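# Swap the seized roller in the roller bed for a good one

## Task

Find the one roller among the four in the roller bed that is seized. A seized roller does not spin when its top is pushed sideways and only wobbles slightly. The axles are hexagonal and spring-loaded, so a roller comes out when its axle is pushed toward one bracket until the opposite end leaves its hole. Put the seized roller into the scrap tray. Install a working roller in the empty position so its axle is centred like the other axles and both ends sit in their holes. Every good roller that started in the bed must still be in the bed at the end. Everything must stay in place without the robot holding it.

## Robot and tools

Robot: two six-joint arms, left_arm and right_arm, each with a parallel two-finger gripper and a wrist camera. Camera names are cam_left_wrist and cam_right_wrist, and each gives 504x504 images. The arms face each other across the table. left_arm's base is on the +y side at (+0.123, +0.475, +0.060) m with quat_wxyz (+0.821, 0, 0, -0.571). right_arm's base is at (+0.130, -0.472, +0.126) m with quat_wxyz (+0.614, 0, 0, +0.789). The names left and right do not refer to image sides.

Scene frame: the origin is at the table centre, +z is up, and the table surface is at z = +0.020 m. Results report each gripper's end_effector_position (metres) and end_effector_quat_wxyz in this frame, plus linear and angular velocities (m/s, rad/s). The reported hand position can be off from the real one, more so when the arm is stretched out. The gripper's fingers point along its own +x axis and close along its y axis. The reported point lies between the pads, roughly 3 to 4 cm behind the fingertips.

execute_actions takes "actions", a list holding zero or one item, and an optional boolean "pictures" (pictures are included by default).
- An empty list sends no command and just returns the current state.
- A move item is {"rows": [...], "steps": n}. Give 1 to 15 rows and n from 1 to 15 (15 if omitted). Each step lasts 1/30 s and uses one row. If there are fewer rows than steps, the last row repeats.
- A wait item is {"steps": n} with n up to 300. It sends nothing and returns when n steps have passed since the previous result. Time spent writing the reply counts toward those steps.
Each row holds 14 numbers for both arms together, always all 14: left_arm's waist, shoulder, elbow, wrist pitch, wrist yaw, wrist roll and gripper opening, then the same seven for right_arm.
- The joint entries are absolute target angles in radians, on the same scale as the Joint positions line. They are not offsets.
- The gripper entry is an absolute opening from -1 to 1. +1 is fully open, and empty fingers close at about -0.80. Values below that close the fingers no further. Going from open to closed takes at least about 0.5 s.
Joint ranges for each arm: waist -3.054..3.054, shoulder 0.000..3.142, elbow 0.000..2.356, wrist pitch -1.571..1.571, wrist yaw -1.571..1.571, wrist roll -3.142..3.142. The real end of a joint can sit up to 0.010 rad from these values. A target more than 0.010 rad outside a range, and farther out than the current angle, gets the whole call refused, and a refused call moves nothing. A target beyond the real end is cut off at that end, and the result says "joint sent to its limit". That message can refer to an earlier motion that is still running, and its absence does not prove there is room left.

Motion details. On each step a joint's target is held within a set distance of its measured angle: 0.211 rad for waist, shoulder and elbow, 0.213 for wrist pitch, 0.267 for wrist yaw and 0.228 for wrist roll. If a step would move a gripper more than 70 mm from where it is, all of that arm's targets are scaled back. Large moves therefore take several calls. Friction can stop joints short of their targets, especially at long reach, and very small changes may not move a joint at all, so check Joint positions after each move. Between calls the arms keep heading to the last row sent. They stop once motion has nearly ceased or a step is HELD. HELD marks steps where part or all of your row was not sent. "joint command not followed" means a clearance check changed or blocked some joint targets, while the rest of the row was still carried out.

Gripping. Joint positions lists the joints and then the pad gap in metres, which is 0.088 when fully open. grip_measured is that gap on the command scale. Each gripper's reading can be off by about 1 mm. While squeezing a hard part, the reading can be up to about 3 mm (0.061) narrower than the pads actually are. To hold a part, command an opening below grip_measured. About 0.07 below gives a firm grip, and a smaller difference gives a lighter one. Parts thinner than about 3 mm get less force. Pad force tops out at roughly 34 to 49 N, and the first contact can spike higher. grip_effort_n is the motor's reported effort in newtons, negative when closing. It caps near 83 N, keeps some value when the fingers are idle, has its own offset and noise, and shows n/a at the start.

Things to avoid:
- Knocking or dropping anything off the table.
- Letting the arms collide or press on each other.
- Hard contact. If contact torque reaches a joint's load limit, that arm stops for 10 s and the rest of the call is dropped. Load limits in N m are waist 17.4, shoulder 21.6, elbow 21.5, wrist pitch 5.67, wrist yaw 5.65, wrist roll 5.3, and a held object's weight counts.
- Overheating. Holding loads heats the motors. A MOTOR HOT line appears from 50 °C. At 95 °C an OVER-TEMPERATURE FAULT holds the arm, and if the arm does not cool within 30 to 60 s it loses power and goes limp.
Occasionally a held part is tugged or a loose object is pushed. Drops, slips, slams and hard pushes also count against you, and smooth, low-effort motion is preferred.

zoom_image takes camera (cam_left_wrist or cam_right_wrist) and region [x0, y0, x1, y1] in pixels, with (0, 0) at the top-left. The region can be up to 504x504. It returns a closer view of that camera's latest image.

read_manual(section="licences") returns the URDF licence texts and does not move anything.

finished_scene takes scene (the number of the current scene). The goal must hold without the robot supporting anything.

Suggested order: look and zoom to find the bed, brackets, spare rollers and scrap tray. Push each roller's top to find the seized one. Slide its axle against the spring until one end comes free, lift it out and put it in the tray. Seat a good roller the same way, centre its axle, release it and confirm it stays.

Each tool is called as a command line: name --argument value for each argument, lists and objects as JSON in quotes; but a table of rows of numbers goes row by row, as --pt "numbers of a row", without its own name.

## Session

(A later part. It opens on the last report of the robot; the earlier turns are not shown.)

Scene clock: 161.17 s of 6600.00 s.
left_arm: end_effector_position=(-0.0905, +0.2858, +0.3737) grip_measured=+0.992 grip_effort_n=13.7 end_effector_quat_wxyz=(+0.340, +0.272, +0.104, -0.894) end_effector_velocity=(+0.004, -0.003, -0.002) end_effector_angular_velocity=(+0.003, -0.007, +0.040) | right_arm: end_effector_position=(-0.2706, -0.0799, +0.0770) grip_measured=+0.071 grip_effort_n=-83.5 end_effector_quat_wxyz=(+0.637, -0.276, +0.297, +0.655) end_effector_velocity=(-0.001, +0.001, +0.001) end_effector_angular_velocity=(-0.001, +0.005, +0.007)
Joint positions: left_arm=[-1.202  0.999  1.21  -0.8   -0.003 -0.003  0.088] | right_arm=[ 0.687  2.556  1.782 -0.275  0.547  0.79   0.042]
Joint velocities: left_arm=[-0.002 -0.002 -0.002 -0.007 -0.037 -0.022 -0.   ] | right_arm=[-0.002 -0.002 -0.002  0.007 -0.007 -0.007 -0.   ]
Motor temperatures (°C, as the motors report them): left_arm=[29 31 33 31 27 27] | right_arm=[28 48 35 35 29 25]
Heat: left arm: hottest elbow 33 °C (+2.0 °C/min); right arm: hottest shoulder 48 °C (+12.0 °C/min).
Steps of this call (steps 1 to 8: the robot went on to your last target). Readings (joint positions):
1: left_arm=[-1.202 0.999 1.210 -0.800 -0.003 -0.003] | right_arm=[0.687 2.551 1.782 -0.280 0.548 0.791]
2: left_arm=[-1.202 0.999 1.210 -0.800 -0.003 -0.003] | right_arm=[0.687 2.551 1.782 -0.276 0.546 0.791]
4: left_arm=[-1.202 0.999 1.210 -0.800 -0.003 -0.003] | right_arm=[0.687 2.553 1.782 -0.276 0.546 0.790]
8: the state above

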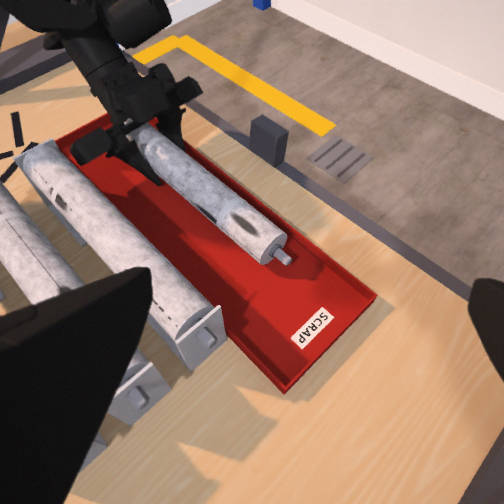

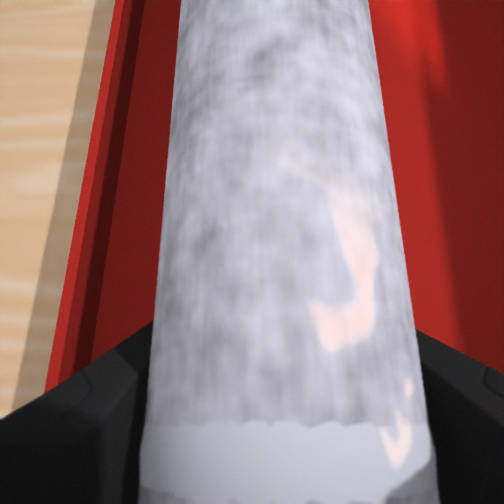

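execute_actions --actions '[{"rows":[[-1.2,1,1.2,-0.8,0,0,1,0.685,2.56,1.78,-0.255,0.55,0.79,-0.03],[-1.2,1,1.2,-0.8,0,0,1,0.685,2.57,1.78,-0.255,0.55,0.79,-0.03],[-1.2,1,1.2,-0.8,0,0,1,0.685,2.582,1.78,-0.25,0.55,0.79,-0.03]]}]' --pictures false

execute_actions --actions '[{"rows":[[-1.2,1,1.2,-0.8,0,0,1,0.685,2.59,1.775,-0.25,0.55,0.79,0.35]],"steps":8}]' --pictures false

execute_actions --actions '[{"rows":[[-1.2,1,1.2,-0.8,0,0,1,0.685,2.3,1.85,-0.55,0.55,0.79,0.35]]}]'

execute_actions --actions '[{"rows":[[-0.2,1,1.2,-0.95,0,0,1,-0.355,1.9,1.4,-0.65,0,-0.11,0.6]]}]' --pictures false

execute_actions --actions '[{"steps":18}]'

Scene clock: 169.27 s of 6600.00 s.
left_arm: end_effector_position=(-0.0905, +0.2858, +0.3737) grip_measured=+0.992 grip_effort_n=13.7 end_effector_quat_wxyz=(+0.340, +0.272, +0.104, -0.894) end_effector_velocity=(+0.001, +0.001, +0.000) end_effector_angular_velocity=(+0.003, -0.000, +0.008) | right_arm: end_effector_position=(-0.2701, -0.0796, +0.0710) grip_measured=+0.071 grip_effort_n=-83.5 end_effector_quat_wxyz=(+0.639, -0.276, +0.295, +0.654) end_effector_velocity=(-0.002, +0.002, +0.002) end_effector_angular_velocity=(+0.002, +0.019, -0.004)
Joint positions: left_arm=[-1.202  0.999  1.21  -0.8   -0.003 -0.003  0.088] | right_arm=[ 0.688  2.57   1.782 -0.262  0.553  0.79   0.042]
Joint velocities: left_arm=[-0.002 -0.002  0.002 -0.007 -0.007 -0.007 -0.   ] | right_arm=[-0.002 -0.002  0.002  0.007 -0.007  0.007 -0.   ]
Motor temperatures (°C, as the motors report them): left_arm=[29 31 32 32 27 27] | right_arm=[28 49 34 35 29 25]
Heat: left arm: hottest elbow 32 °C (+1.0 °C/min); right arm: hottest shoulder 49 °C (+11.1 °C/min).
Steps of this call (steps 1 to 30: the robot went on to your last target; steps 31 to 90: nothing new was sent; then 4.60 s passed at rest; steps 91 to 105: all 15 steps of this action). Readings (joint positions):
91: left_arm=[-1.202 0.999 1.210 -0.800 -0.003 -0.003] | right_arm=[0.687 2.558 1.782 -0.274 0.547 0.790]
92: left_arm=[-1.202 0.999 1.210 -0.800 -0.003 -0.003] | right_arm=[0.687 2.561 1.782 -0.272 0.547 0.790]
94: left_arm=[-1.202 0.999 1.210 -0.800 -0.003 -0.003] | right_arm=[0.687 2.566 1.782 -0.268 0.550 0.790]
98: left_arm=[-1.202 0.999 1.210 -0.800 -0.003 -0.003] | right_arm=[0.687 2.569 1.782 -0.262 0.552 0.790]
105: the state above

Scene clock: 169.53 s of 6600.00 s.
left_arm: end_effector_position=(-0.0905, +0.2858, +0.3737) grip_measured=+0.992 grip_effort_n=13.7 end_effector_quat_wxyz=(+0.340, +0.272, +0.104, -0.894) end_effector_velocity=(+0.004, -0.000, -0.000) end_effector_angular_velocity=(-0.003, -0.006, +0.020) | right_arm: end_effector_position=(-0.2717, -0.0791, +0.0698) grip_measured=+0.314 grip_effort_n=20.7 end_effector_quat_wxyz=(+0.639, -0.272, +0.296, +0.656) end_effector_velocity=(+0.001, +0.000, -0.004) end_effector_angular_velocity=(-0.006, -0.013, +0.017)
Joint positions: left_arm=[-1.202  0.999  1.21  -0.8   -0.003 -0.003  0.088] | right_arm=[ 0.689  2.574  1.782 -0.248  0.552  0.79   0.054]
Joint velocities: left_arm=[-0.002 -0.007 -0.002 -0.007 -0.022 -0.007 -0.   ] | right_arm=[-0.002  0.007 -0.002  0.007 -0.007 -0.022  0.015]
Motor temperatures (°C, as the motors report them): left_arm=[29 31 32 32 27 27] | right_arm=[28 49 34 35 29 25]
Heat: left arm: hottest elbow 32 °C (+1.0 °C/min); right arm: hottest shoulder 49 °C (+11.1 °C/min).
Steps of this call (steps 1 to 8: all 8 steps of this action). Readings (joint positions):
1: left_arm=[-1.202 0.999 1.210 -0.800 -0.003 -0.003] | right_arm=[0.688 2.571 1.782 -0.262 0.553 0.790]
2: left_arm=[-1.202 0.999 1.210 -0.800 -0.003 -0.003] | right_arm=[0.688 2.572 1.782 -0.257 0.553 0.790]
4: left_arm=[-1.202 0.999 1.210 -0.800 -0.003 -0.003] | right_arm=[0.688 2.574 1.782 -0.249 0.553 0.790]
8: the state above

Scene clock: 170.03 s of 6600.00 s.
left_arm: end_effector_position=(-0.0905, +0.2858, +0.3737) grip_measured=+0.992 grip_effort_n=13.7 end_effector_quat_wxyz=(+0.340, +0.272, +0.104, -0.894) end_effector_velocity=(+0.001, -0.000, -0.001) end_effector_angular_velocity=(-0.003, -0.012, -0.000) | right_arm: end_effector_position=(-0.2671, -0.0829, +0.2095) grip_measured=+0.347 grip_effort_n=18.8 end_effector_quat_wxyz=(+0.635, -0.248, +0.300, +0.667) end_effector_velocity=(+0.015, -0.013, +0.011) end_effector_angular_velocity=(-0.059, -0.055, +0.015)
Joint positions: left_arm=[-1.202  0.999  1.21  -0.8   -0.003 -0.003  0.088] | right_arm=[ 0.689  2.3    1.848 -0.536  0.55   0.79   0.056]
Joint velocities: left_arm=[-0.002  0.002  0.002 -0.007 -0.007  0.007 -0.   ] | right_arm=[-0.002 -0.051 -0.002 -0.125 -0.022 -0.007 -0.   ]
Motor temperatures (°C, as the motors report them): left_arm=[29 31 32 32 27 27] | right_arm=[28 49 34 35 29 25]
Heat: left arm: hottest elbow 32 °C (+1.0 °C/min); right arm: hottest shoulder 49 °C (+11.2 °C/min).
Steps of this call (steps 1 to 15: all 15 steps of this action). Readings (joint positions):
1: left_arm=[-1.202 0.999 1.210 -0.800 -0.003 -0.003] | right_arm=[0.689 2.566 1.785 -0.259 0.552 0.790]
2: left_arm=[-1.202 0.999 1.210 -0.800 -0.003 -0.003] | right_arm=[0.689 2.551 1.787 -0.296 0.544 0.790]
4: left_arm=[-1.202 0.999 1.210 -0.800 -0.003 -0.003] | right_arm=[0.689 2.512 1.787 -0.370 0.544 0.790]
8: left_arm=[-1.202 0.999 1.210 -0.800 -0.003 -0.003] | right_arm=[0.689 2.407 1.808 -0.470 0.546 0.790]
15: the state above

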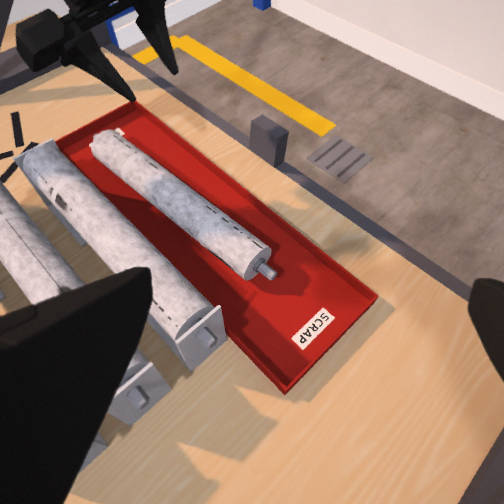

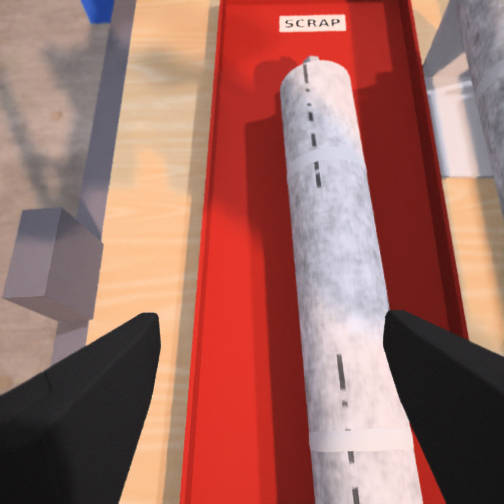

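Scene clock: 170.53 s of 6600.00 s.
left_arm: end_effector_position=(+0.0969, +0.2101, +0.3473) grip_measured=+0.992 grip_effort_n=12.8 end_effector_quat_wxyz=(+0.626, +0.268, +0.243, -0.691) end_effector_velocity=(+0.416, -0.036, -0.004) end_effector_angular_velocity=(+0.034, +0.018, +1.580) | right_arm: end_effector_position=(-0.0431, -0.0551, +0.2165) grip_measured=+0.595 grip_effort_n=18.8 end_effector_quat_wxyz=(+0.513, -0.411, +0.344, +0.670) end_effector_velocity=(+0.510, +0.141, -0.021) end_effector_angular_velocity=(-0.015, -0.403, +0.071)
Joint positions: left_arm=[-0.454  1.001  1.206 -0.945  0.001 -0.     0.088] | right_arm=[ 0.157  1.935  1.447 -0.643  0.036  0.169  0.068]
Joint velocities: left_arm=[ 1.57  -0.002  0.002 -0.037  0.007 -0.022 -0.   ] | right_arm=[-1.238 -0.144 -0.232 -0.037 -0.227 -1.341  0.001]
Motor temperatures (°C, as the motors report them): left_arm=[29 31 32 32 27 27] | right_arm=[28 49 34 35 29 25]
Heat: left arm: hottest elbow 32 °C (+1.0 °C/min); right arm: hottest shoulder 49 °C (+11.1 °C/min).
Steps of this call (steps 1 to 15: all 15 steps of this action). Readings (joint positions):
1: left_arm=[-1.189 0.999 1.210 -0.810 0.009 -0.001] | right_arm=[0.684 2.286 1.838 -0.539 0.527 0.770]
2: left_arm=[-1.140 0.999 1.211 -0.847 0.012 -0.000] | right_arm=[0.670 2.262 1.805 -0.562 0.467 0.728]
4: left_arm=[-1.028 0.998 1.208 -0.905 0.001 -0.000] | right_arm=[0.616 2.206 1.731 -0.598 0.378 0.651]
8: left_arm=[-0.819 1.001 1.206 -0.934 0.001 -0.000] | right_arm=[0.454 2.069 1.582 -0.626 0.184 0.481]
15: the state above

Scene clock: 171.13 s of 6600.00 s.
left_arm: end_effector_position=(+0.1640, +0.2122, +0.3469) grip_measured=+0.992 grip_effort_n=12.3 end_effector_quat_wxyz=(+0.708, +0.236, +0.275, -0.606) end_effector_velocity=(-0.001, +0.001, +0.000) end_effector_angular_velocity=(+0.001, +0.011, +0.002) | right_arm: end_effector_position=(+0.1782, -0.0332, +0.2135) grip_measured=+0.597 grip_effort_n=18.8 end_effector_quat_wxyz=(+0.605, -0.396, +0.374, +0.580) end_effector_velocity=(-0.024, +0.002, -0.001) end_effector_angular_velocity=(+0.006, +0.030, +0.063)
Joint positions: left_arm=[-0.203  1.001  1.206 -0.948 -0.003 -0.     0.088] | right_arm=[-0.357  1.913  1.412 -0.648  0.003 -0.105  0.068]
Joint velocities: left_arm=[ 0.002 -0.002  0.002 -0.007  0.007 -0.007 -0.   ] | right_arm=[ 0.042 -0.002 -0.007  0.007 -0.037 -0.007 -0.   ]
Motor temperatures (°C, as the motors report them): left_arm=[29 31 32 32 27 27] | right_arm=[28 49 34 34 29 25]
Heat: left arm: hottest elbow 32 °C (+1.0 °C/min); right arm: hottest shoulder 49 °C (+11.1 °C/min).
Steps of this call (steps 1 to 18: the robot went on to your last target). Readings (joint positions):
1: left_arm=[-0.401 1.001 1.206 -0.946 0.001 -0.000] | right_arm=[0.115 1.932 1.440 -0.644 0.029 0.124]
2: left_arm=[-0.349 1.001 1.206 -0.946 0.001 -0.000] | right_arm=[0.074 1.929 1.434 -0.645 0.023 0.080]
4: left_arm=[-0.270 1.001 1.206 -0.947 -0.003 -0.000] | right_arm=[-0.008 1.927 1.426 -0.646 0.016 0.008]
8: left_arm=[-0.219 1.001 1.206 -0.948 -0.003 -0.000] | right_arm=[-0.169 1.923 1.419 -0.646 0.008 -0.063]
18: the state above

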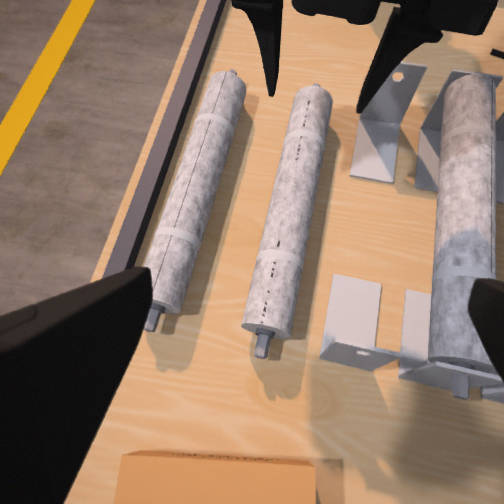

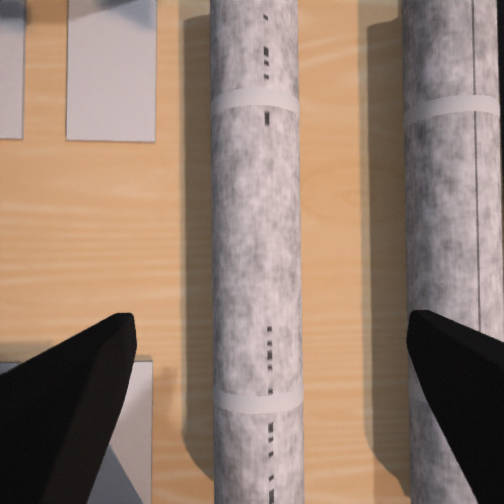

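execute_actions --actions '[{"rows":[[-0.2,1,1.2,-0.95,0,0,1,-0.348,2.2,1.4,-0.4,0,-0.11,0.6]],"steps":12}]' --pictures false

execute_actions --actions '[{"rows":[[-0.2,1,1.2,-0.95,0,0,1,-0.348,2.25,1.385,-0.34,0,-0.11,0.6],[-0.2,1,1.2,-0.95,0,0,1,-0.348,2.27,1.38,-0.31,0,-0.11,0.6],[-0.2,1,1.2,-0.95,0,0,1,-0.348,2.29,1.375,-0.29,0,-0.11,0.6],[-0.2,1,1.2,-0.95,0,0,1,-0.348,2.312,1.372,-0.262,0,-0.11,0.6]]}]'

Scene clock: 178.20 s of 6600.00 s.
left_arm: end_effector_position=(+0.1643, +0.2123, +0.3469) grip_measured=+0.992 grip_effort_n=12.3 end_effector_quat_wxyz=(+0.708, +0.236, +0.275, -0.606) end_effector_velocity=(+0.000, +0.003, -0.000) end_effector_angular_velocity=(+0.004, -0.010, -0.002) | right_arm: end_effector_position=(+0.1779, -0.0106, +0.1026) grip_measured=+0.597 grip_effort_n=18.8 end_effector_quat_wxyz=(+0.588, -0.416, +0.394, +0.571) end_effector_velocity=(+0.002, +0.040, +0.015) end_effector_angular_velocity=(+0.197, -0.016, +0.012)
Joint positions: left_arm=[-0.202  1.001  1.206 -0.948 -0.003 -0.     0.088] | right_arm=[-0.351  2.201  1.396 -0.413  0.002 -0.107  0.068]
Joint velocities: left_arm=[-0.002 -0.007 -0.002 -0.007 -0.007  0.007 -0.   ] | right_arm=[ 0.002 -0.002 -0.002  0.198 -0.007 -0.007 -0.   ]
Motor temperatures (°C, as the motors report them): left_arm=[29 31 32 32 27 27] | right_arm=[28 48 34 34 28 25]
Heat: left arm: hottest elbow 32 °C (+0.0 °C/min); right arm: hottest shoulder 48 °C (+10.2 °C/min).
Steps of this call (steps 1 to 15: the robot went on to your last target; steps 16 to 90: nothing new was sent; then 3.67 s passed at rest; steps 91 to 102: all 12 steps of this action). Readings (joint positions):
91: left_arm=[-0.203 1.001 1.206 -0.948 -0.003 -0.000] | right_arm=[-0.355 1.927 1.410 -0.638 0.002 -0.107]
92: left_arm=[-0.203 1.001 1.206 -0.948 -0.003 -0.000] | right_arm=[-0.355 1.953 1.411 -0.583 0.002 -0.107]
94: left_arm=[-0.203 1.001 1.206 -0.948 -0.003 -0.000] | right_arm=[-0.354 2.025 1.421 -0.495 0.002 -0.107]
98: left_arm=[-0.202 1.001 1.206 -0.948 -0.003 -0.000] | right_arm=[-0.353 2.164 1.407 -0.437 0.002 -0.107]
102: the state above

Scene clock: 178.70 s of 6600.00 s.
left_arm: end_effector_position=(+0.1643, +0.2123, +0.3469) grip_measured=+0.992 grip_effort_n=12.3 end_effector_quat_wxyz=(+0.708, +0.236, +0.275, -0.606) end_effector_velocity=(+0.001, +0.002, -0.002) end_effector_angular_velocity=(+0.007, +0.002, +0.024) | right_arm: end_effector_position=(+0.1791, +0.0025, +0.0686) grip_measured=+0.597 grip_effort_n=18.8 end_effector_quat_wxyz=(+0.597, -0.402, +0.381, +0.580) end_effector_velocity=(-0.005, -0.003, -0.012) end_effector_angular_velocity=(-0.018, +0.039, +0.005)
Joint positions: left_arm=[-0.202  1.001  1.206 -0.948 -0.003 -0.     0.088] | right_arm=[-0.353  2.296  1.383 -0.26  -0.002 -0.107  0.068]
Joint velocities: left_arm=[-0.007 -0.002 -0.002 -0.007 -0.022 -0.022 -0.   ] | right_arm=[-0.002  0.027 -0.002  0.007 -0.037  0.007 -0.   ]
Motor temperatures (°C, as the motors report them): left_arm=[29 31 32 32 27 27] | right_arm=[28 47 33 34 28 25]
Heat: left arm: hottest elbow 32 °C (+0.0 °C/min); right arm: hottest shoulder 47 °C (+9.1 °C/min).
Steps of this call (steps 1 to 15: all 15 steps of this action). Readings (joint positions):
1: left_arm=[-0.202 1.001 1.206 -0.948 -0.003 -0.000] | right_arm=[-0.351 2.204 1.396 -0.402 0.002 -0.107]
2: left_arm=[-0.202 1.001 1.206 -0.948 -0.003 -0.000] | right_arm=[-0.351 2.209 1.396 -0.376 0.002 -0.107]
4: left_arm=[-0.202 1.001 1.206 -0.948 -0.003 -0.000] | right_arm=[-0.351 2.233 1.396 -0.328 0.002 -0.107]
8: left_arm=[-0.202 1.001 1.206 -0.948 -0.003 -0.000] | right_arm=[-0.353 2.291 1.385 -0.282 -0.004 -0.104]
15: the state above

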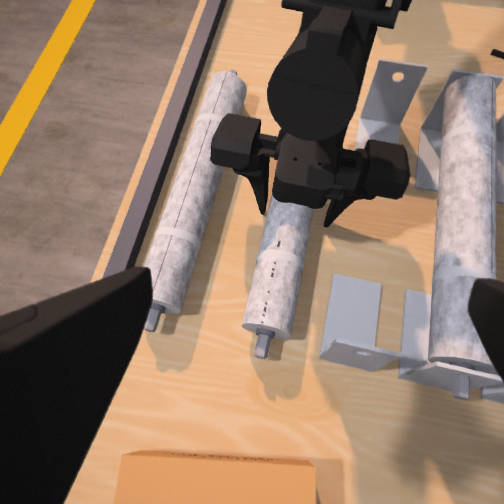

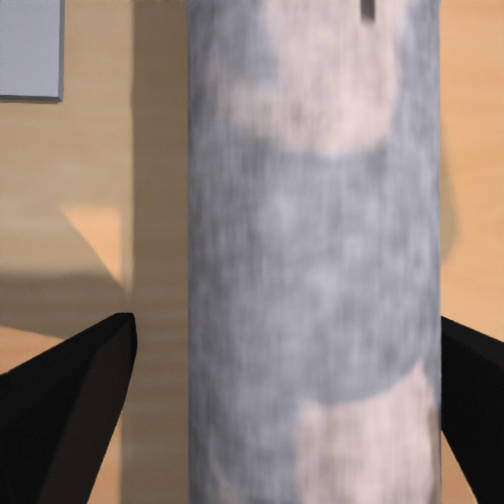

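execute_actions --actions '[{"rows":[[-0.2,1,1.2,-0.95,0,0,1,-0.371,2.305,1.372,-0.275,0,-0.12,0.6]],"steps":10}]' --pictures false

execute_actions --actions '[{"rows":[[-0.2,1,1.2,-0.95,0,0,1,-0.371,2.305,1.372,-0.275,0,-0.12,-0.03]],"steps":12}]'

execute_actions --actions '[{"rows":[[-0.2,1,1.2,-0.95,0,0,1,-0.371,2.27,1.385,-0.29,0,-0.12,-0.03],[-0.2,1,1.2,-0.95,0,0,1,-0.371,2.25,1.4,-0.3,0,-0.12,-0.03],[-0.2,1,1.2,-0.95,0,0,1,-0.371,2.23,1.41,-0.32,0,-0.12,-0.03],[-0.2,1,1.2,-0.95,0,0,1,-0.371,2.21,1.41,-0.34,0,-0.12,-0.03],[-0.2,1,1.2,-0.95,0,0,1,-0.371,2.19,1.41,-0.36,0,-0.12,-0.03]]}]'

Scene clock: 184.30 s of 6600.00 s.
left_arm: end_effector_position=(+0.1642, +0.2123, +0.3469) grip_measured=+0.992 grip_effort_n=12.3 end_effector_quat_wxyz=(+0.708, +0.236, +0.275, -0.606) end_effector_velocity=(+0.000, +0.002, -0.002) end_effector_angular_velocity=(+0.009, -0.009, -0.002) | right_arm: end_effector_position=(+0.1810, +0.0010, +0.0678) grip_measured=+0.597 grip_effort_n=17.4 end_effector_quat_wxyz=(+0.595, -0.404, +0.383, +0.580) end_effector_velocity=(+0.002, -0.002, -0.000) end_effector_angular_velocity=(-0.009, -0.020, +0.029)
Joint positions: left_arm=[-0.202  1.001  1.206 -0.948 -0.003 -0.     0.088] | right_arm=[-0.359  2.297  1.383 -0.266 -0.008 -0.114  0.068]
Joint velocities: left_arm=[-0.002 -0.002 -0.002 -0.007 -0.007  0.007 -0.   ] | right_arm=[-0.002 -0.002 -0.002 -0.007  0.007 -0.037 -0.   ]
Motor temperatures (°C, as the motors report them): left_arm=[29 31 32 32 27 27] | right_arm=[28 46 33 33 28 25]
Heat: left arm: hottest elbow 32 °C (+0.0 °C/min); right arm: hottest shoulder 46 °C (+7.1 °C/min).
Steps of this call (steps 1 to 15: the robot went on to your last target; steps 16 to 90: nothing new was sent; then 2.27 s passed at rest; steps 91 to 100: all 10 steps of this action). Readings (joint positions):
91: left_arm=[-0.202 1.001 1.206 -0.948 -0.003 -0.000] | right_arm=[-0.352 2.297 1.383 -0.259 -0.002 -0.108]
92: left_arm=[-0.202 1.001 1.206 -0.948 -0.003 -0.000] | right_arm=[-0.353 2.297 1.383 -0.260 -0.004 -0.109]
94: left_arm=[-0.202 1.001 1.206 -0.948 -0.003 -0.000] | right_arm=[-0.356 2.297 1.383 -0.263 -0.006 -0.112]
98: left_arm=[-0.202 1.001 1.206 -0.948 -0.003 -0.000] | right_arm=[-0.358 2.297 1.383 -0.266 -0.008 -0.114]
100: the state above

Scene clock: 184.70 s of 6600.00 s.
left_arm: end_effector_position=(+0.1642, +0.2123, +0.3469) grip_measured=+0.992 grip_effort_n=12.3 end_effector_quat_wxyz=(+0.708, +0.236, +0.275, -0.606) end_effector_velocity=(-0.002, +0.003, -0.004) end_effector_angular_velocity=(+0.022, +0.003, -0.013) | right_arm: end_effector_position=(+0.1822, -0.0000, +0.0674) grip_measured=+0.098 grip_effort_n=-83.5 end_effector_quat_wxyz=(+0.594, -0.404, +0.385, +0.579) end_effector_velocity=(-0.000, -0.006, -0.004) end_effector_angular_velocity=(-0.024, +0.026, -0.006)
Joint positions: left_arm=[-0.202  1.001  1.206 -0.948 -0.003 -0.     0.088] | right_arm=[-0.362  2.297  1.383 -0.27  -0.01  -0.116  0.044]
Joint velocities: left_arm=[-0.002 -0.002 -0.002 -0.022  0.007  0.007 -0.   ] | right_arm=[-0.007  0.002 -0.002 -0.022 -0.022  0.007  0.   ]
Motor temperatures (°C, as the motors report them): left_arm=[29 31 32 32 27 27] | right_arm=[28 46 33 33 28 25]
Heat: left arm: hottest elbow 32 °C (+0.0 °C/min); right arm: hottest shoulder 46 °C (+7.1 °C/min).
Steps of this call (steps 1 to 12: all 12 steps of this action). Readings (joint positions):
1: left_arm=[-0.202 1.001 1.206 -0.948 -0.003 -0.000] | right_arm=[-0.359 2.297 1.383 -0.267 -0.008 -0.114]
2: left_arm=[-0.202 1.001 1.206 -0.948 -0.003 -0.000] | right_arm=[-0.359 2.297 1.383 -0.268 -0.010 -0.115]
4: left_arm=[-0.202 1.001 1.206 -0.948 -0.003 -0.000] | right_arm=[-0.360 2.297 1.383 -0.269 -0.006 -0.116]
8: left_arm=[-0.202 1.001 1.206 -0.948 -0.003 -0.000] | right_arm=[-0.362 2.297 1.383 -0.270 -0.010 -0.116]
12: the state above

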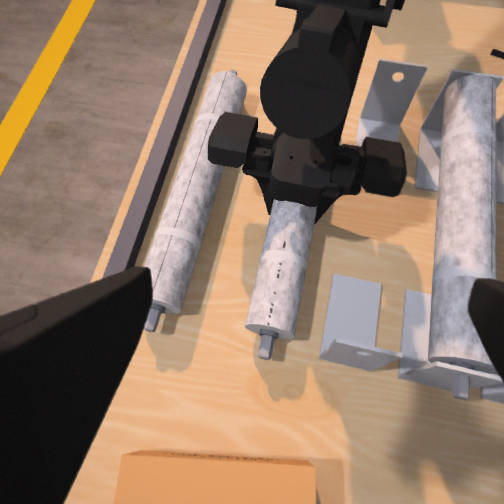

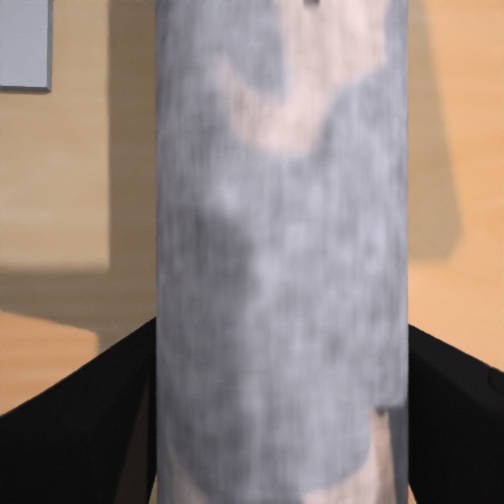

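Scene clock: 185.20 s of 6600.00 s.
left_arm: end_effector_position=(+0.1642, +0.2123, +0.3469) grip_measured=+0.992 grip_effort_n=12.3 end_effector_quat_wxyz=(+0.708, +0.236, +0.275, -0.606) end_effector_velocity=(+0.000, +0.001, +0.000) end_effector_angular_velocity=(+0.002, +0.001, +0.008) | right_arm: end_effector_position=(+0.1857, -0.0090, +0.0881) grip_measured=+0.098 grip_effort_n=-83.5 end_effector_quat_wxyz=(+0.591, -0.413, +0.394, +0.570) end_effector_velocity=(+0.002, +0.002, +0.013) end_effector_angular_velocity=(+0.020, -0.017, +0.016)
Joint positions: left_arm=[-0.202  1.001  1.206 -0.948 -0.003 -0.     0.088] | right_arm=[-0.369  2.236  1.387 -0.363 -0.002 -0.117  0.044]
Joint velocities: left_arm=[-0.002 -0.002  0.002 -0.007 -0.007 -0.007 -0.   ] | right_arm=[-0.002 -0.032 -0.002 -0.007  0.007 -0.022 -0.   ]
Motor temperatures (°C, as the motors report them): left_arm=[29 31 32 32 27 27] | right_arm=[28 46 33 33 28 25]
Heat: left arm: hottest elbow 32 °C (+0.0 °C/min); right arm: hottest shoulder 46 °C (+7.1 °C/min).
Steps of this call (steps 1 to 15: all 15 steps of this action). Readings (joint positions):
1: left_arm=[-0.202 1.001 1.206 -0.948 -0.003 -0.000] | right_arm=[-0.362 2.295 1.383 -0.270 -0.010 -0.116]
2: left_arm=[-0.202 1.001 1.206 -0.948 -0.003 -0.000] | right_arm=[-0.362 2.291 1.384 -0.272 -0.010 -0.116]
4: left_arm=[-0.202 1.001 1.206 -0.948 -0.003 -0.000] | right_arm=[-0.362 2.281 1.387 -0.295 -0.007 -0.116]
8: left_arm=[-0.202 1.001 1.206 -0.948 -0.003 -0.000] | right_arm=[-0.367 2.257 1.387 -0.357 -0.002 -0.117]
15: the state above

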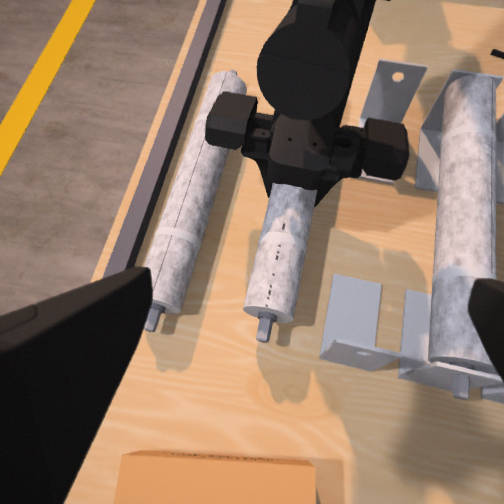

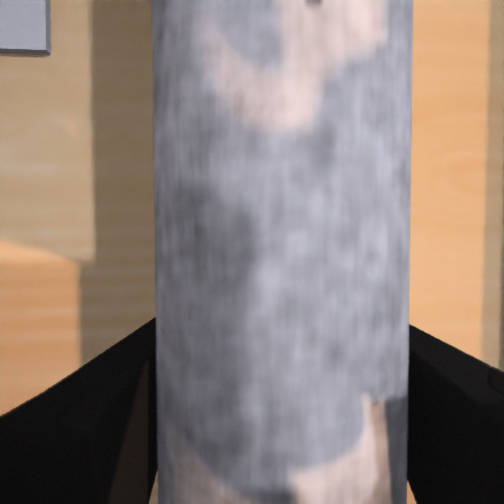

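execute_actions --actions '[{"rows":[[-0.346,0.9,0.7,-0.2,0,0,0,-0.371,2.15,1.41,-0.39,0,-0.12,-0.03],[-0.346,0.9,0.7,-0.2,0,0,0,-0.371,2.11,1.41,-0.43,0,-0.12,-0.03],[-0.346,0.9,0.7,-0.2,0,0,0,-0.371,2.07,1.41,-0.47,0,-0.12,-0.03],[-0.346,0.9,0.7,-0.2,0,0,0,-0.371,2.03,1.41,-0.51,0,-0.12,-0.03],[-0.346,0.9,0.7,-0.2,0,0,0,-0.371,1.99,1.4,-0.54,0,-0.12,-0.03],[-0.346,0.9,0.7,-0.2,0,0,0,-0.371,1.95,1.4,-0.58,0,-0.12,-0.03],[-0.346,0.9,0.7,-0.2,0,0,0,-0.371,1.91,1.4,-0.62,0,-0.12,-0.03]]}]' --pictures false

execute_actions --actions '[{"rows":[[-0.346,0.9,0.5,0.2,0,0,0,-0.35,1.87,1.39,-0.65,0,-0.1,-0.03],[-0.346,0.9,0.5,0.2,0,0,0,-0.33,1.83,1.39,-0.69,0,-0.08,-0.03],[-0.346,0.9,0.5,0.2,0,0,0,-0.31,1.79,1.38,-0.72,0,-0.06,-0.03],[-0.346,0.9,0.5,0.2,0,0,0,-0.29,1.75,1.38,-0.76,0,-0.04,-0.03],[-0.346,0.9,0.5,0.2,0,0,0,-0.27,1.71,1.37,-0.8,0,-0.02,-0.03],[-0.346,0.9,0.5,0.2,0,0,0,-0.255,1.67,1.37,-0.84,0,0,-0.03],[-0.346,0.9,0.3,0.5,0,0,0,-0.24,1.62,1.36,-0.88,0,0.01,-0.03]]}]' --pictures false

execute_actions --actions '[{"rows":[[-0.346,1.178,0.225,0.937,0,0,0,-0.24,1.62,1.36,-0.88,0,0.01,-0.03]]}]'

Scene clock: 195.87 s of 6600.00 s.
left_arm: end_effector_position=(+0.1267, +0.1679, +0.2947) grip_measured=+0.011 grip_effort_n=-12.8 end_effector_quat_wxyz=(+0.694, +0.149, +0.152, -0.687) end_effector_velocity=(-0.002, -0.028, +0.104) end_effector_angular_velocity=(-0.491, -0.015, -0.009) | right_arm: end_effector_position=(+0.1826, -0.0351, +0.1958) grip_measured=+0.098 grip_effort_n=-83.5 end_effector_quat_wxyz=(+0.601, -0.402, +0.380, +0.577) end_effector_velocity=(-0.007, -0.036, +0.016) end_effector_angular_velocity=(-0.107, +0.030, +0.013)
Joint positions: left_arm=[-0.343  0.905  0.722 -0.246  0.002 -0.001  0.04 ] | right_arm=[-0.369  1.94   1.382 -0.612 -0.002 -0.117  0.044]
Joint velocities: left_arm=[-0.012 -0.076 -0.002  0.418 -0.007  0.007 -0.004] | right_arm=[-0.002 -0.081 -0.007 -0.183 -0.022 -0.007  0.   ]
Motor temperatures (°C, as the motors report them): left_arm=[29 31 32 32 27 27] | right_arm=[28 50 33 33 28 25]
Heat: left arm: hottest elbow 32 °C (-1.0 °C/min); right arm: hottest shoulder 50 °C (+10.0 °C/min). Fold the right arm in close to its base before you think long.
MOTOR HOT: a motor of the right arm reached 50 °C. Now the hottest motor of the right arm, joint 2 (shoulder), reports 50 °C. The temperature limit of the motors' drives, at which the controller stops that arm, is 95 °C. To cool a motor, set the load down, stop pushing, or move to a pose that needs little force.
Steps of this call (steps 1 to 15: the robot went on to your last target; steps 16 to 90: nothing new was sent; then 7.17 s passed at rest; steps 91 to 105: all 15 steps of this action). Readings (joint positions):
91: left_arm=[-0.212 0.992 1.187 -0.919 -0.009 -0.001] | right_arm=[-0.369 2.233 1.387 -0.369 -0.002 -0.117]
92: left_arm=[-0.245 0.967 1.138 -0.848 -0.008 -0.001] | right_arm=[-0.369 2.225 1.387 -0.379 -0.002 -0.117]
94: left_arm=[-0.301 0.926 1.039 -0.754 0.001 -0.001] | right_arm=[-0.369 2.191 1.386 -0.436 -0.002 -0.117]
98: left_arm=[-0.334 0.906 0.845 -0.538 0.002 -0.001] | right_arm=[-0.369 2.080 1.382 -0.538 -0.002 -0.117]
105: the state above

Scene clock: 196.37 s of 6600.00 s.
left_arm: end_effector_position=(+0.1266, +0.1648, +0.2578) grip_measured=+0.002 grip_effort_n=-12.8 end_effector_quat_wxyz=(+0.709, +0.045, +0.046, -0.702) end_effector_velocity=(+0.002, -0.013, +0.120) end_effector_angular_velocity=(-0.545, +0.015, +0.013) | right_arm: end_effector_position=(+0.1245, -0.0955, +0.2781) grip_measured=+0.098 grip_effort_n=-83.5 end_effector_quat_wxyz=(+0.585, -0.391, +0.390, +0.594) end_effector_velocity=(+0.021, -0.039, -0.003) end_effector_angular_velocity=(-0.149, -0.050, -0.114)
Joint positions: left_arm=[-0.343  0.902  0.32   0.454  0.002 -0.001  0.039] | right_arm=[-0.236  1.645  1.351 -0.876 -0.004  0.003  0.044]
Joint velocities: left_arm=[ 0.002 -0.022  0.002  0.52  -0.007 -0.022 -0.   ] | right_arm=[-0.022 -0.037 -0.002 -0.183  0.081  0.066 -0.   ]
Motor temperatures (°C, as the motors report them): left_arm=[29 31 32 32 27 27] | right_arm=[28 50 33 33 28 25]
Heat: left arm: hottest elbow 32 °C (-1.0 °C/min); right arm: hottest shoulder 50 °C (+10.1 °C/min). Fold the right arm in close to its base before you think long.
MOTOR HOT: still on. Now the hottest motor of the right arm, joint 2 (shoulder), reports 50 °C; a drive's own limit is 95 °C.
Steps of this call (steps 1 to 15: all 15 steps of this action). Readings (joint positions):
1: left_arm=[-0.343 0.902 0.701 -0.200 0.002 -0.001] | right_arm=[-0.369 1.936 1.382 -0.619 -0.001 -0.117]
2: left_arm=[-0.343 0.893 0.661 -0.133 0.002 -0.001] | right_arm=[-0.367 1.931 1.382 -0.632 0.001 -0.112]
4: left_arm=[-0.343 0.890 0.583 -0.046 0.002 -0.001] | right_arm=[-0.353 1.904 1.373 -0.685 0.006 -0.085]
8: left_arm=[-0.343 0.899 0.466 0.179 0.002 -0.001] | right_arm=[-0.290 1.788 1.352 -0.803 0.003 -0.031]
15: the state above

Scene clock: 196.87 s of 6600.00 s.
left_arm: end_effector_position=(+0.1267, +0.1468, +0.2421) grip_measured=+0.002 grip_effort_n=-12.8 end_effector_quat_wxyz=(+0.710, +0.003, +0.004, -0.704) end_effector_velocity=(+0.000, -0.002, +0.013) end_effector_angular_velocity=(-0.071, +0.006, +0.005) | right_arm: end_effector_position=(+0.1260, -0.0994, +0.2744) grip_measured=+0.098 grip_effort_n=-83.5 end_effector_quat_wxyz=(+0.583, -0.396, +0.397, +0.588) end_effector_velocity=(+0.002, -0.002, -0.001) end_effector_angular_velocity=(-0.007, -0.010, +0.002)
Joint positions: left_arm=[-0.344  1.169  0.231  0.927  0.002 -0.001  0.039] | right_arm=[-0.238  1.646  1.345 -0.889 -0.002  0.007  0.044]
Joint velocities: left_arm=[-0.002  0.022 -0.002  0.095 -0.007 -0.007  0.   ] | right_arm=[-0.002 -0.002 -0.002 -0.007  0.007 -0.007 -0.   ]
Motor temperatures (°C, as the motors report them): left_arm=[29 31 32 32 27 27] | right_arm=[28 50 34 33 28 25]
Heat: left arm: hottest elbow 32 °C (-1.0 °C/min); right arm: hottest shoulder 50 °C (+10.0 °C/min). Fold the right arm in close to its base before you think long.
MOTOR HOT: still on. Now the hottest motor of the right arm, joint 2 (shoulder), reports 50 °C; a drive's own limit is 95 °C.
Steps of this call (steps 1 to 15: all 15 steps of this action). Readings (joint positions):
1: left_arm=[-0.343 0.919 0.312 0.498 0.002 -0.001] | right_arm=[-0.237 1.644 1.351 -0.881 -0.002 0.005]
2: left_arm=[-0.344 0.959 0.300 0.568 0.002 -0.001] | right_arm=[-0.238 1.645 1.350 -0.883 -0.002 0.005]
4: left_arm=[-0.344 1.060 0.274 0.660 0.002 -0.001] | right_arm=[-0.238 1.646 1.346 -0.889 -0.002 0.006]
8: left_arm=[-0.344 1.157 0.231 0.842 0.002 -0.001] | right_arm=[-0.238 1.646 1.345 -0.889 -0.002 0.007]
15: the state above

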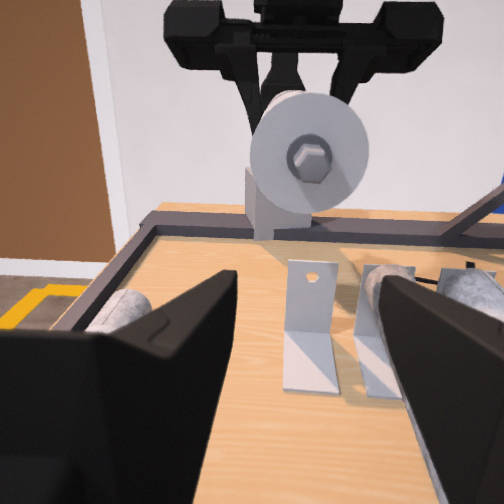

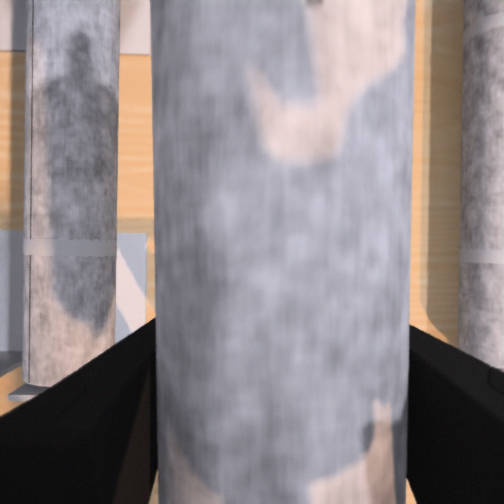

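execute_actions --actions '[{"rows":[[-0.362,1.248,0.39,0.856,0,0,0,-0.24,1.62,1.36,-0.88,0,0.01,-0.03]]}]'

Scene clock: 201.97 s of 6600.00 s.
left_arm: end_effector_position=(+0.1216, +0.1170, +0.2671) grip_measured=+0.002 grip_effort_n=-12.8 end_effector_quat_wxyz=(+0.705, -0.001, -0.000, -0.709) end_effector_velocity=(+0.002, -0.001, +0.006) end_effector_angular_velocity=(-0.012, +0.007, +0.010) | right_arm: end_effector_position=(+0.1260, -0.0994, +0.2744) grip_measured=+0.098 grip_effort_n=-83.5 end_effector_quat_wxyz=(+0.583, -0.396, +0.397, +0.588) end_effector_velocity=(-0.000, -0.002, +0.001) end_effector_angular_velocity=(-0.002, +0.004, +0.007)
Joint positions: left_arm=[-0.359  1.24   0.382  0.859  0.001 -0.001  0.039] | right_arm=[-0.238  1.646  1.345 -0.889 -0.002  0.007  0.044]
Joint velocities: left_arm=[ 0.002 -0.007  0.012 -0.007 -0.007 -0.007 -0.   ] | right_arm=[-0.002 -0.007 -0.002 -0.007 -0.007 -0.007 -0.   ]
Motor temperatures (°C, as the motors report them): left_arm=[29 30 32 32 27 27] | right_arm=[28 49 34 33 28 25]
Heat: left arm: hottest elbow 32 °C (-1.0 °C/min); right arm: hottest shoulder 49 °C (+9.0 °C/min). Fold the right arm in close to its base before you think long.
MOTOR HOT: still on. Now the hottest motor of the right arm, joint 2 (shoulder), reports 49 °C; a drive's own limit is 95 °C.
Steps of this call (steps 1 to 15: the robot went on to your last target; steps 16 to 90: nothing new was sent; then 1.60 s passed at rest; steps 91 to 105: all 15 steps of this action). Readings (joint positions):
91: left_arm=[-0.345 1.177 0.244 0.926 0.001 -0.001] | right_arm=[-0.238 1.646 1.345 -0.889 -0.002 0.007]
92: left_arm=[-0.349 1.193 0.273 0.901 0.001 -0.001] | right_arm=[-0.238 1.646 1.345 -0.889 -0.002 0.007]
94: left_arm=[-0.355 1.225 0.333 0.883 0.001 -0.001] | right_arm=[-0.238 1.646 1.345 -0.889 -0.002 0.007]
98: left_arm=[-0.359 1.233 0.378 0.867 0.001 -0.001] | right_arm=[-0.238 1.646 1.345 -0.889 -0.002 0.007]
105: the state above

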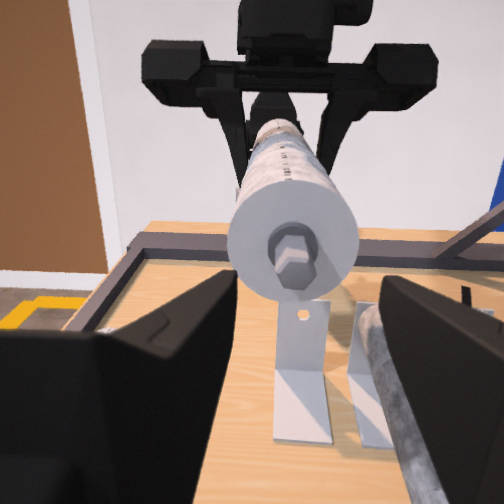

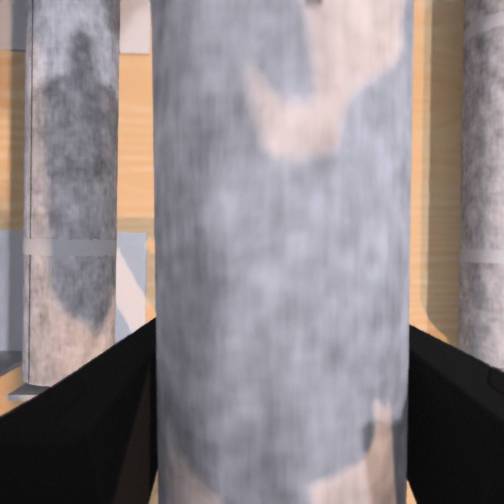

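execute_actions --actions '[{"rows":[[-0.353,1.358,0.468,0.89,0,-0.52,-0.2,-0.24,1.62,1.36,-0.88,0,0.01,-0.03]]}]' --pictures false

execute_actions --actions '[{"rows":[[-0.353,1.358,0.468,0.89,0,-0.52,-0.63,-0.24,1.62,1.36,-0.88,0,0.01,-0.03]],"steps":12}]'

execute_actions --actions '[{"rows":[[-0.353,1.358,0.468,0.89,0,0,-0.63,-0.24,1.62,1.36,-0.88,0,0.01,-0.03]]}]'

Scene clock: 207.03 s of 6600.00 s.
left_arm: end_effector_position=(+0.1230, +0.0938, +0.2693) grip_measured=-0.196 grip_effort_n=-12.8 end_effector_quat_wxyz=(+0.684, -0.178, +0.176, -0.685) end_effector_velocity=(+0.000, -0.001, -0.000) end_effector_angular_velocity=(-0.002, +0.110, +0.005) | right_arm: end_effector_position=(+0.1260, -0.0994, +0.2744) grip_measured=+0.098 grip_effort_n=-83.5 end_effector_quat_wxyz=(+0.583, -0.396, +0.397, +0.588) end_effector_velocity=(+0.004, -0.001, -0.001) end_effector_angular_velocity=(-0.007, -0.010, -0.003)
Joint positions: left_arm=[-0.356  1.348  0.461  0.889  0.001 -0.506  0.029] | right_arm=[-0.238  1.646  1.345 -0.889 -0.002  0.007  0.044]
Joint velocities: left_arm=[-0.002  0.007  0.002  0.007 -0.007 -0.11  -0.001] | right_arm=[-0.007  0.002  0.002 -0.007  0.007 -0.007 -0.   ]
Motor temperatures (°C, as the motors report them): left_arm=[29 30 33 33 27 27] | right_arm=[28 48 34 33 28 25]
Heat: left arm: hottest elbow 33 °C (+0.0 °C/min); right arm: hottest shoulder 48 °C (+7.0 °C/min). Fold the right arm in close to its base before you think long.
MOTOR HOT: still on. Now the hottest motor of the right arm, joint 2 (shoulder), reports 48 °C; a drive's own limit is 95 °C.
Steps of this call (steps 1 to 15: the robot went on to your last target; steps 16 to 90: nothing new was sent; then 1.57 s passed at rest; steps 91 to 105: all 15 steps of this action). Readings (joint positions):
91: left_arm=[-0.360 1.250 0.390 0.861 0.001 -0.030] | right_arm=[-0.238 1.646 1.345 -0.889 -0.002 0.007]
92: left_arm=[-0.359 1.273 0.406 0.871 0.001 -0.092] | right_arm=[-0.238 1.646 1.345 -0.889 -0.002 0.007]
94: left_arm=[-0.358 1.317 0.440 0.878 0.001 -0.203] | right_arm=[-0.238 1.646 1.345 -0.889 -0.002 0.007]
98: left_arm=[-0.356 1.342 0.457 0.886 0.001 -0.410] | right_arm=[-0.238 1.646 1.345 -0.889 -0.002 0.007]
105: the state above

Scene clock: 207.43 s of 6600.00 s.
left_arm: end_effector_position=(+0.1242, +0.0937, +0.2691) grip_measured=-0.611 grip_effort_n=-68.1 end_effector_quat_wxyz=(+0.684, -0.181, +0.180, -0.683) end_effector_velocity=(+0.002, +0.001, -0.002) end_effector_angular_velocity=(+0.007, +0.022, +0.019) | right_arm: end_effector_position=(+0.1259, -0.0994, +0.2744) grip_measured=+0.098 grip_effort_n=-83.5 end_effector_quat_wxyz=(+0.583, -0.396, +0.397, +0.588) end_effector_velocity=(-0.000, -0.006, -0.005) end_effector_angular_velocity=(-0.032, +0.004, +0.007)
Joint positions: left_arm=[-0.353  1.349  0.461  0.889 -0.001 -0.516  0.009] | right_arm=[-0.238  1.646  1.345 -0.889 -0.002  0.007  0.044]
Joint velocities: left_arm=[-0.002 -0.002 -0.002 -0.007 -0.022 -0.022 -0.004] | right_arm=[-0.002  0.002 -0.007 -0.022 -0.007 -0.007 -0.   ]
Motor temperatures (°C, as the motors report them): left_arm=[29 30 33 33 27 27] | right_arm=[28 48 34 33 28 25]
Heat: left arm: hottest elbow 33 °C (+0.0 °C/min); right arm: hottest shoulder 48 °C (+7.1 °C/min). Fold the right arm in close to its base before you think long.
MOTOR HOT: still on. Now the hottest motor of the right arm, joint 2 (shoulder), reports 48 °C; a drive's own limit is 95 °C.
Steps of this call (steps 1 to 12: all 12 steps of this action). Readings (joint positions):
1: left_arm=[-0.356 1.348 0.461 0.889 0.001 -0.509] | right_arm=[-0.238 1.646 1.345 -0.889 -0.002 0.007]
2: left_arm=[-0.356 1.348 0.461 0.889 0.001 -0.511] | right_arm=[-0.238 1.646 1.345 -0.889 -0.002 0.007]
4: left_arm=[-0.356 1.349 0.461 0.889 0.000 -0.513] | right_arm=[-0.238 1.646 1.345 -0.889 -0.002 0.007]
8: left_arm=[-0.353 1.349 0.461 0.889 -0.001 -0.516] | right_arm=[-0.238 1.646 1.345 -0.889 -0.002 0.007]
12: the state above

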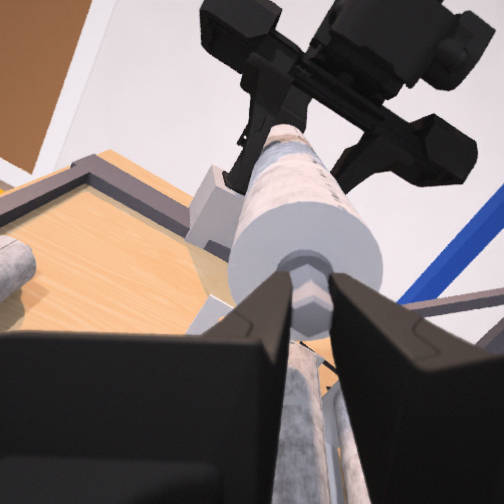

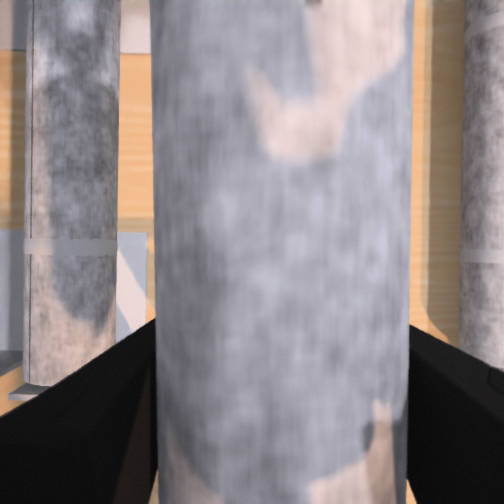

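Scene clock: 207.93 s of 6600.00 s.
left_arm: end_effector_position=(+0.1240, +0.0937, +0.2691) grip_measured=-0.618 grip_effort_n=-79.3 end_effector_quat_wxyz=(+0.707, -0.006, +0.004, -0.707) end_effector_velocity=(-0.002, +0.001, -0.006) end_effector_angular_velocity=(+0.017, -0.095, +0.000) | right_arm: end_effector_position=(+0.1261, -0.0995, +0.2744) grip_measured=+0.098 grip_effort_n=-83.5 end_effector_quat_wxyz=(+0.584, -0.396, +0.397, +0.587) end_effector_velocity=(-0.000, -0.002, -0.001) end_effector_angular_velocity=(-0.007, +0.004, +0.007)
Joint positions: left_arm=[-0.353  1.349  0.461  0.889  0.001 -0.014  0.009] | right_arm=[-0.238  1.646  1.345 -0.89  -0.001  0.008  0.044]
Joint velocities: left_arm=[-0.007  0.002 -0.007 -0.007 -0.007  0.095  0.   ] | right_arm=[-0.002 -0.002 -0.002 -0.007 -0.007 -0.007 -0.   ]
Motor temperatures (°C, as the motors report them): left_arm=[29 31 33 33 27 27] | right_arm=[28 48 34 33 28 25]
Heat: left arm: hottest elbow 33 °C (+0.0 °C/min); right arm: hottest shoulder 48 °C (+7.0 °C/min). Fold the right arm in close to its base before you think long.
MOTOR HOT: still on. Now the hottest motor of the right arm, joint 2 (shoulder), reports 48 °C; a drive's own limit is 95 °C.
Steps of this call (steps 1 to 15: all 15 steps of this action). Readings (joint positions):
1: left_arm=[-0.352 1.349 0.461 0.889 -0.001 -0.489] | right_arm=[-0.238 1.646 1.345 -0.889 -0.002 0.007]
2: left_arm=[-0.352 1.349 0.461 0.889 -0.001 -0.429] | right_arm=[-0.238 1.646 1.345 -0.890 -0.002 0.007]
4: left_arm=[-0.352 1.349 0.461 0.889 -0.000 -0.316] | right_arm=[-0.238 1.646 1.345 -0.890 -0.002 0.007]
8: left_arm=[-0.353 1.349 0.461 0.889 0.000 -0.110] | right_arm=[-0.238 1.646 1.345 -0.890 -0.001 0.008]
15: the state above

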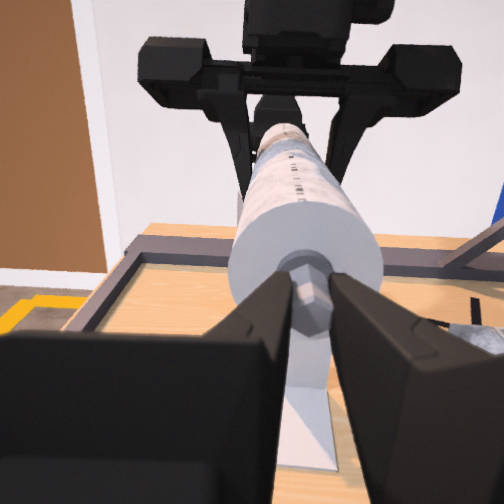

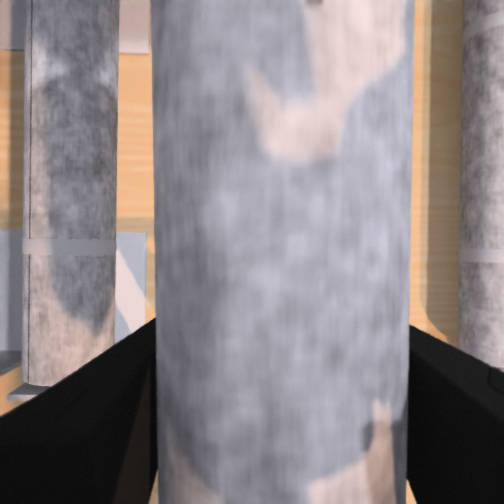

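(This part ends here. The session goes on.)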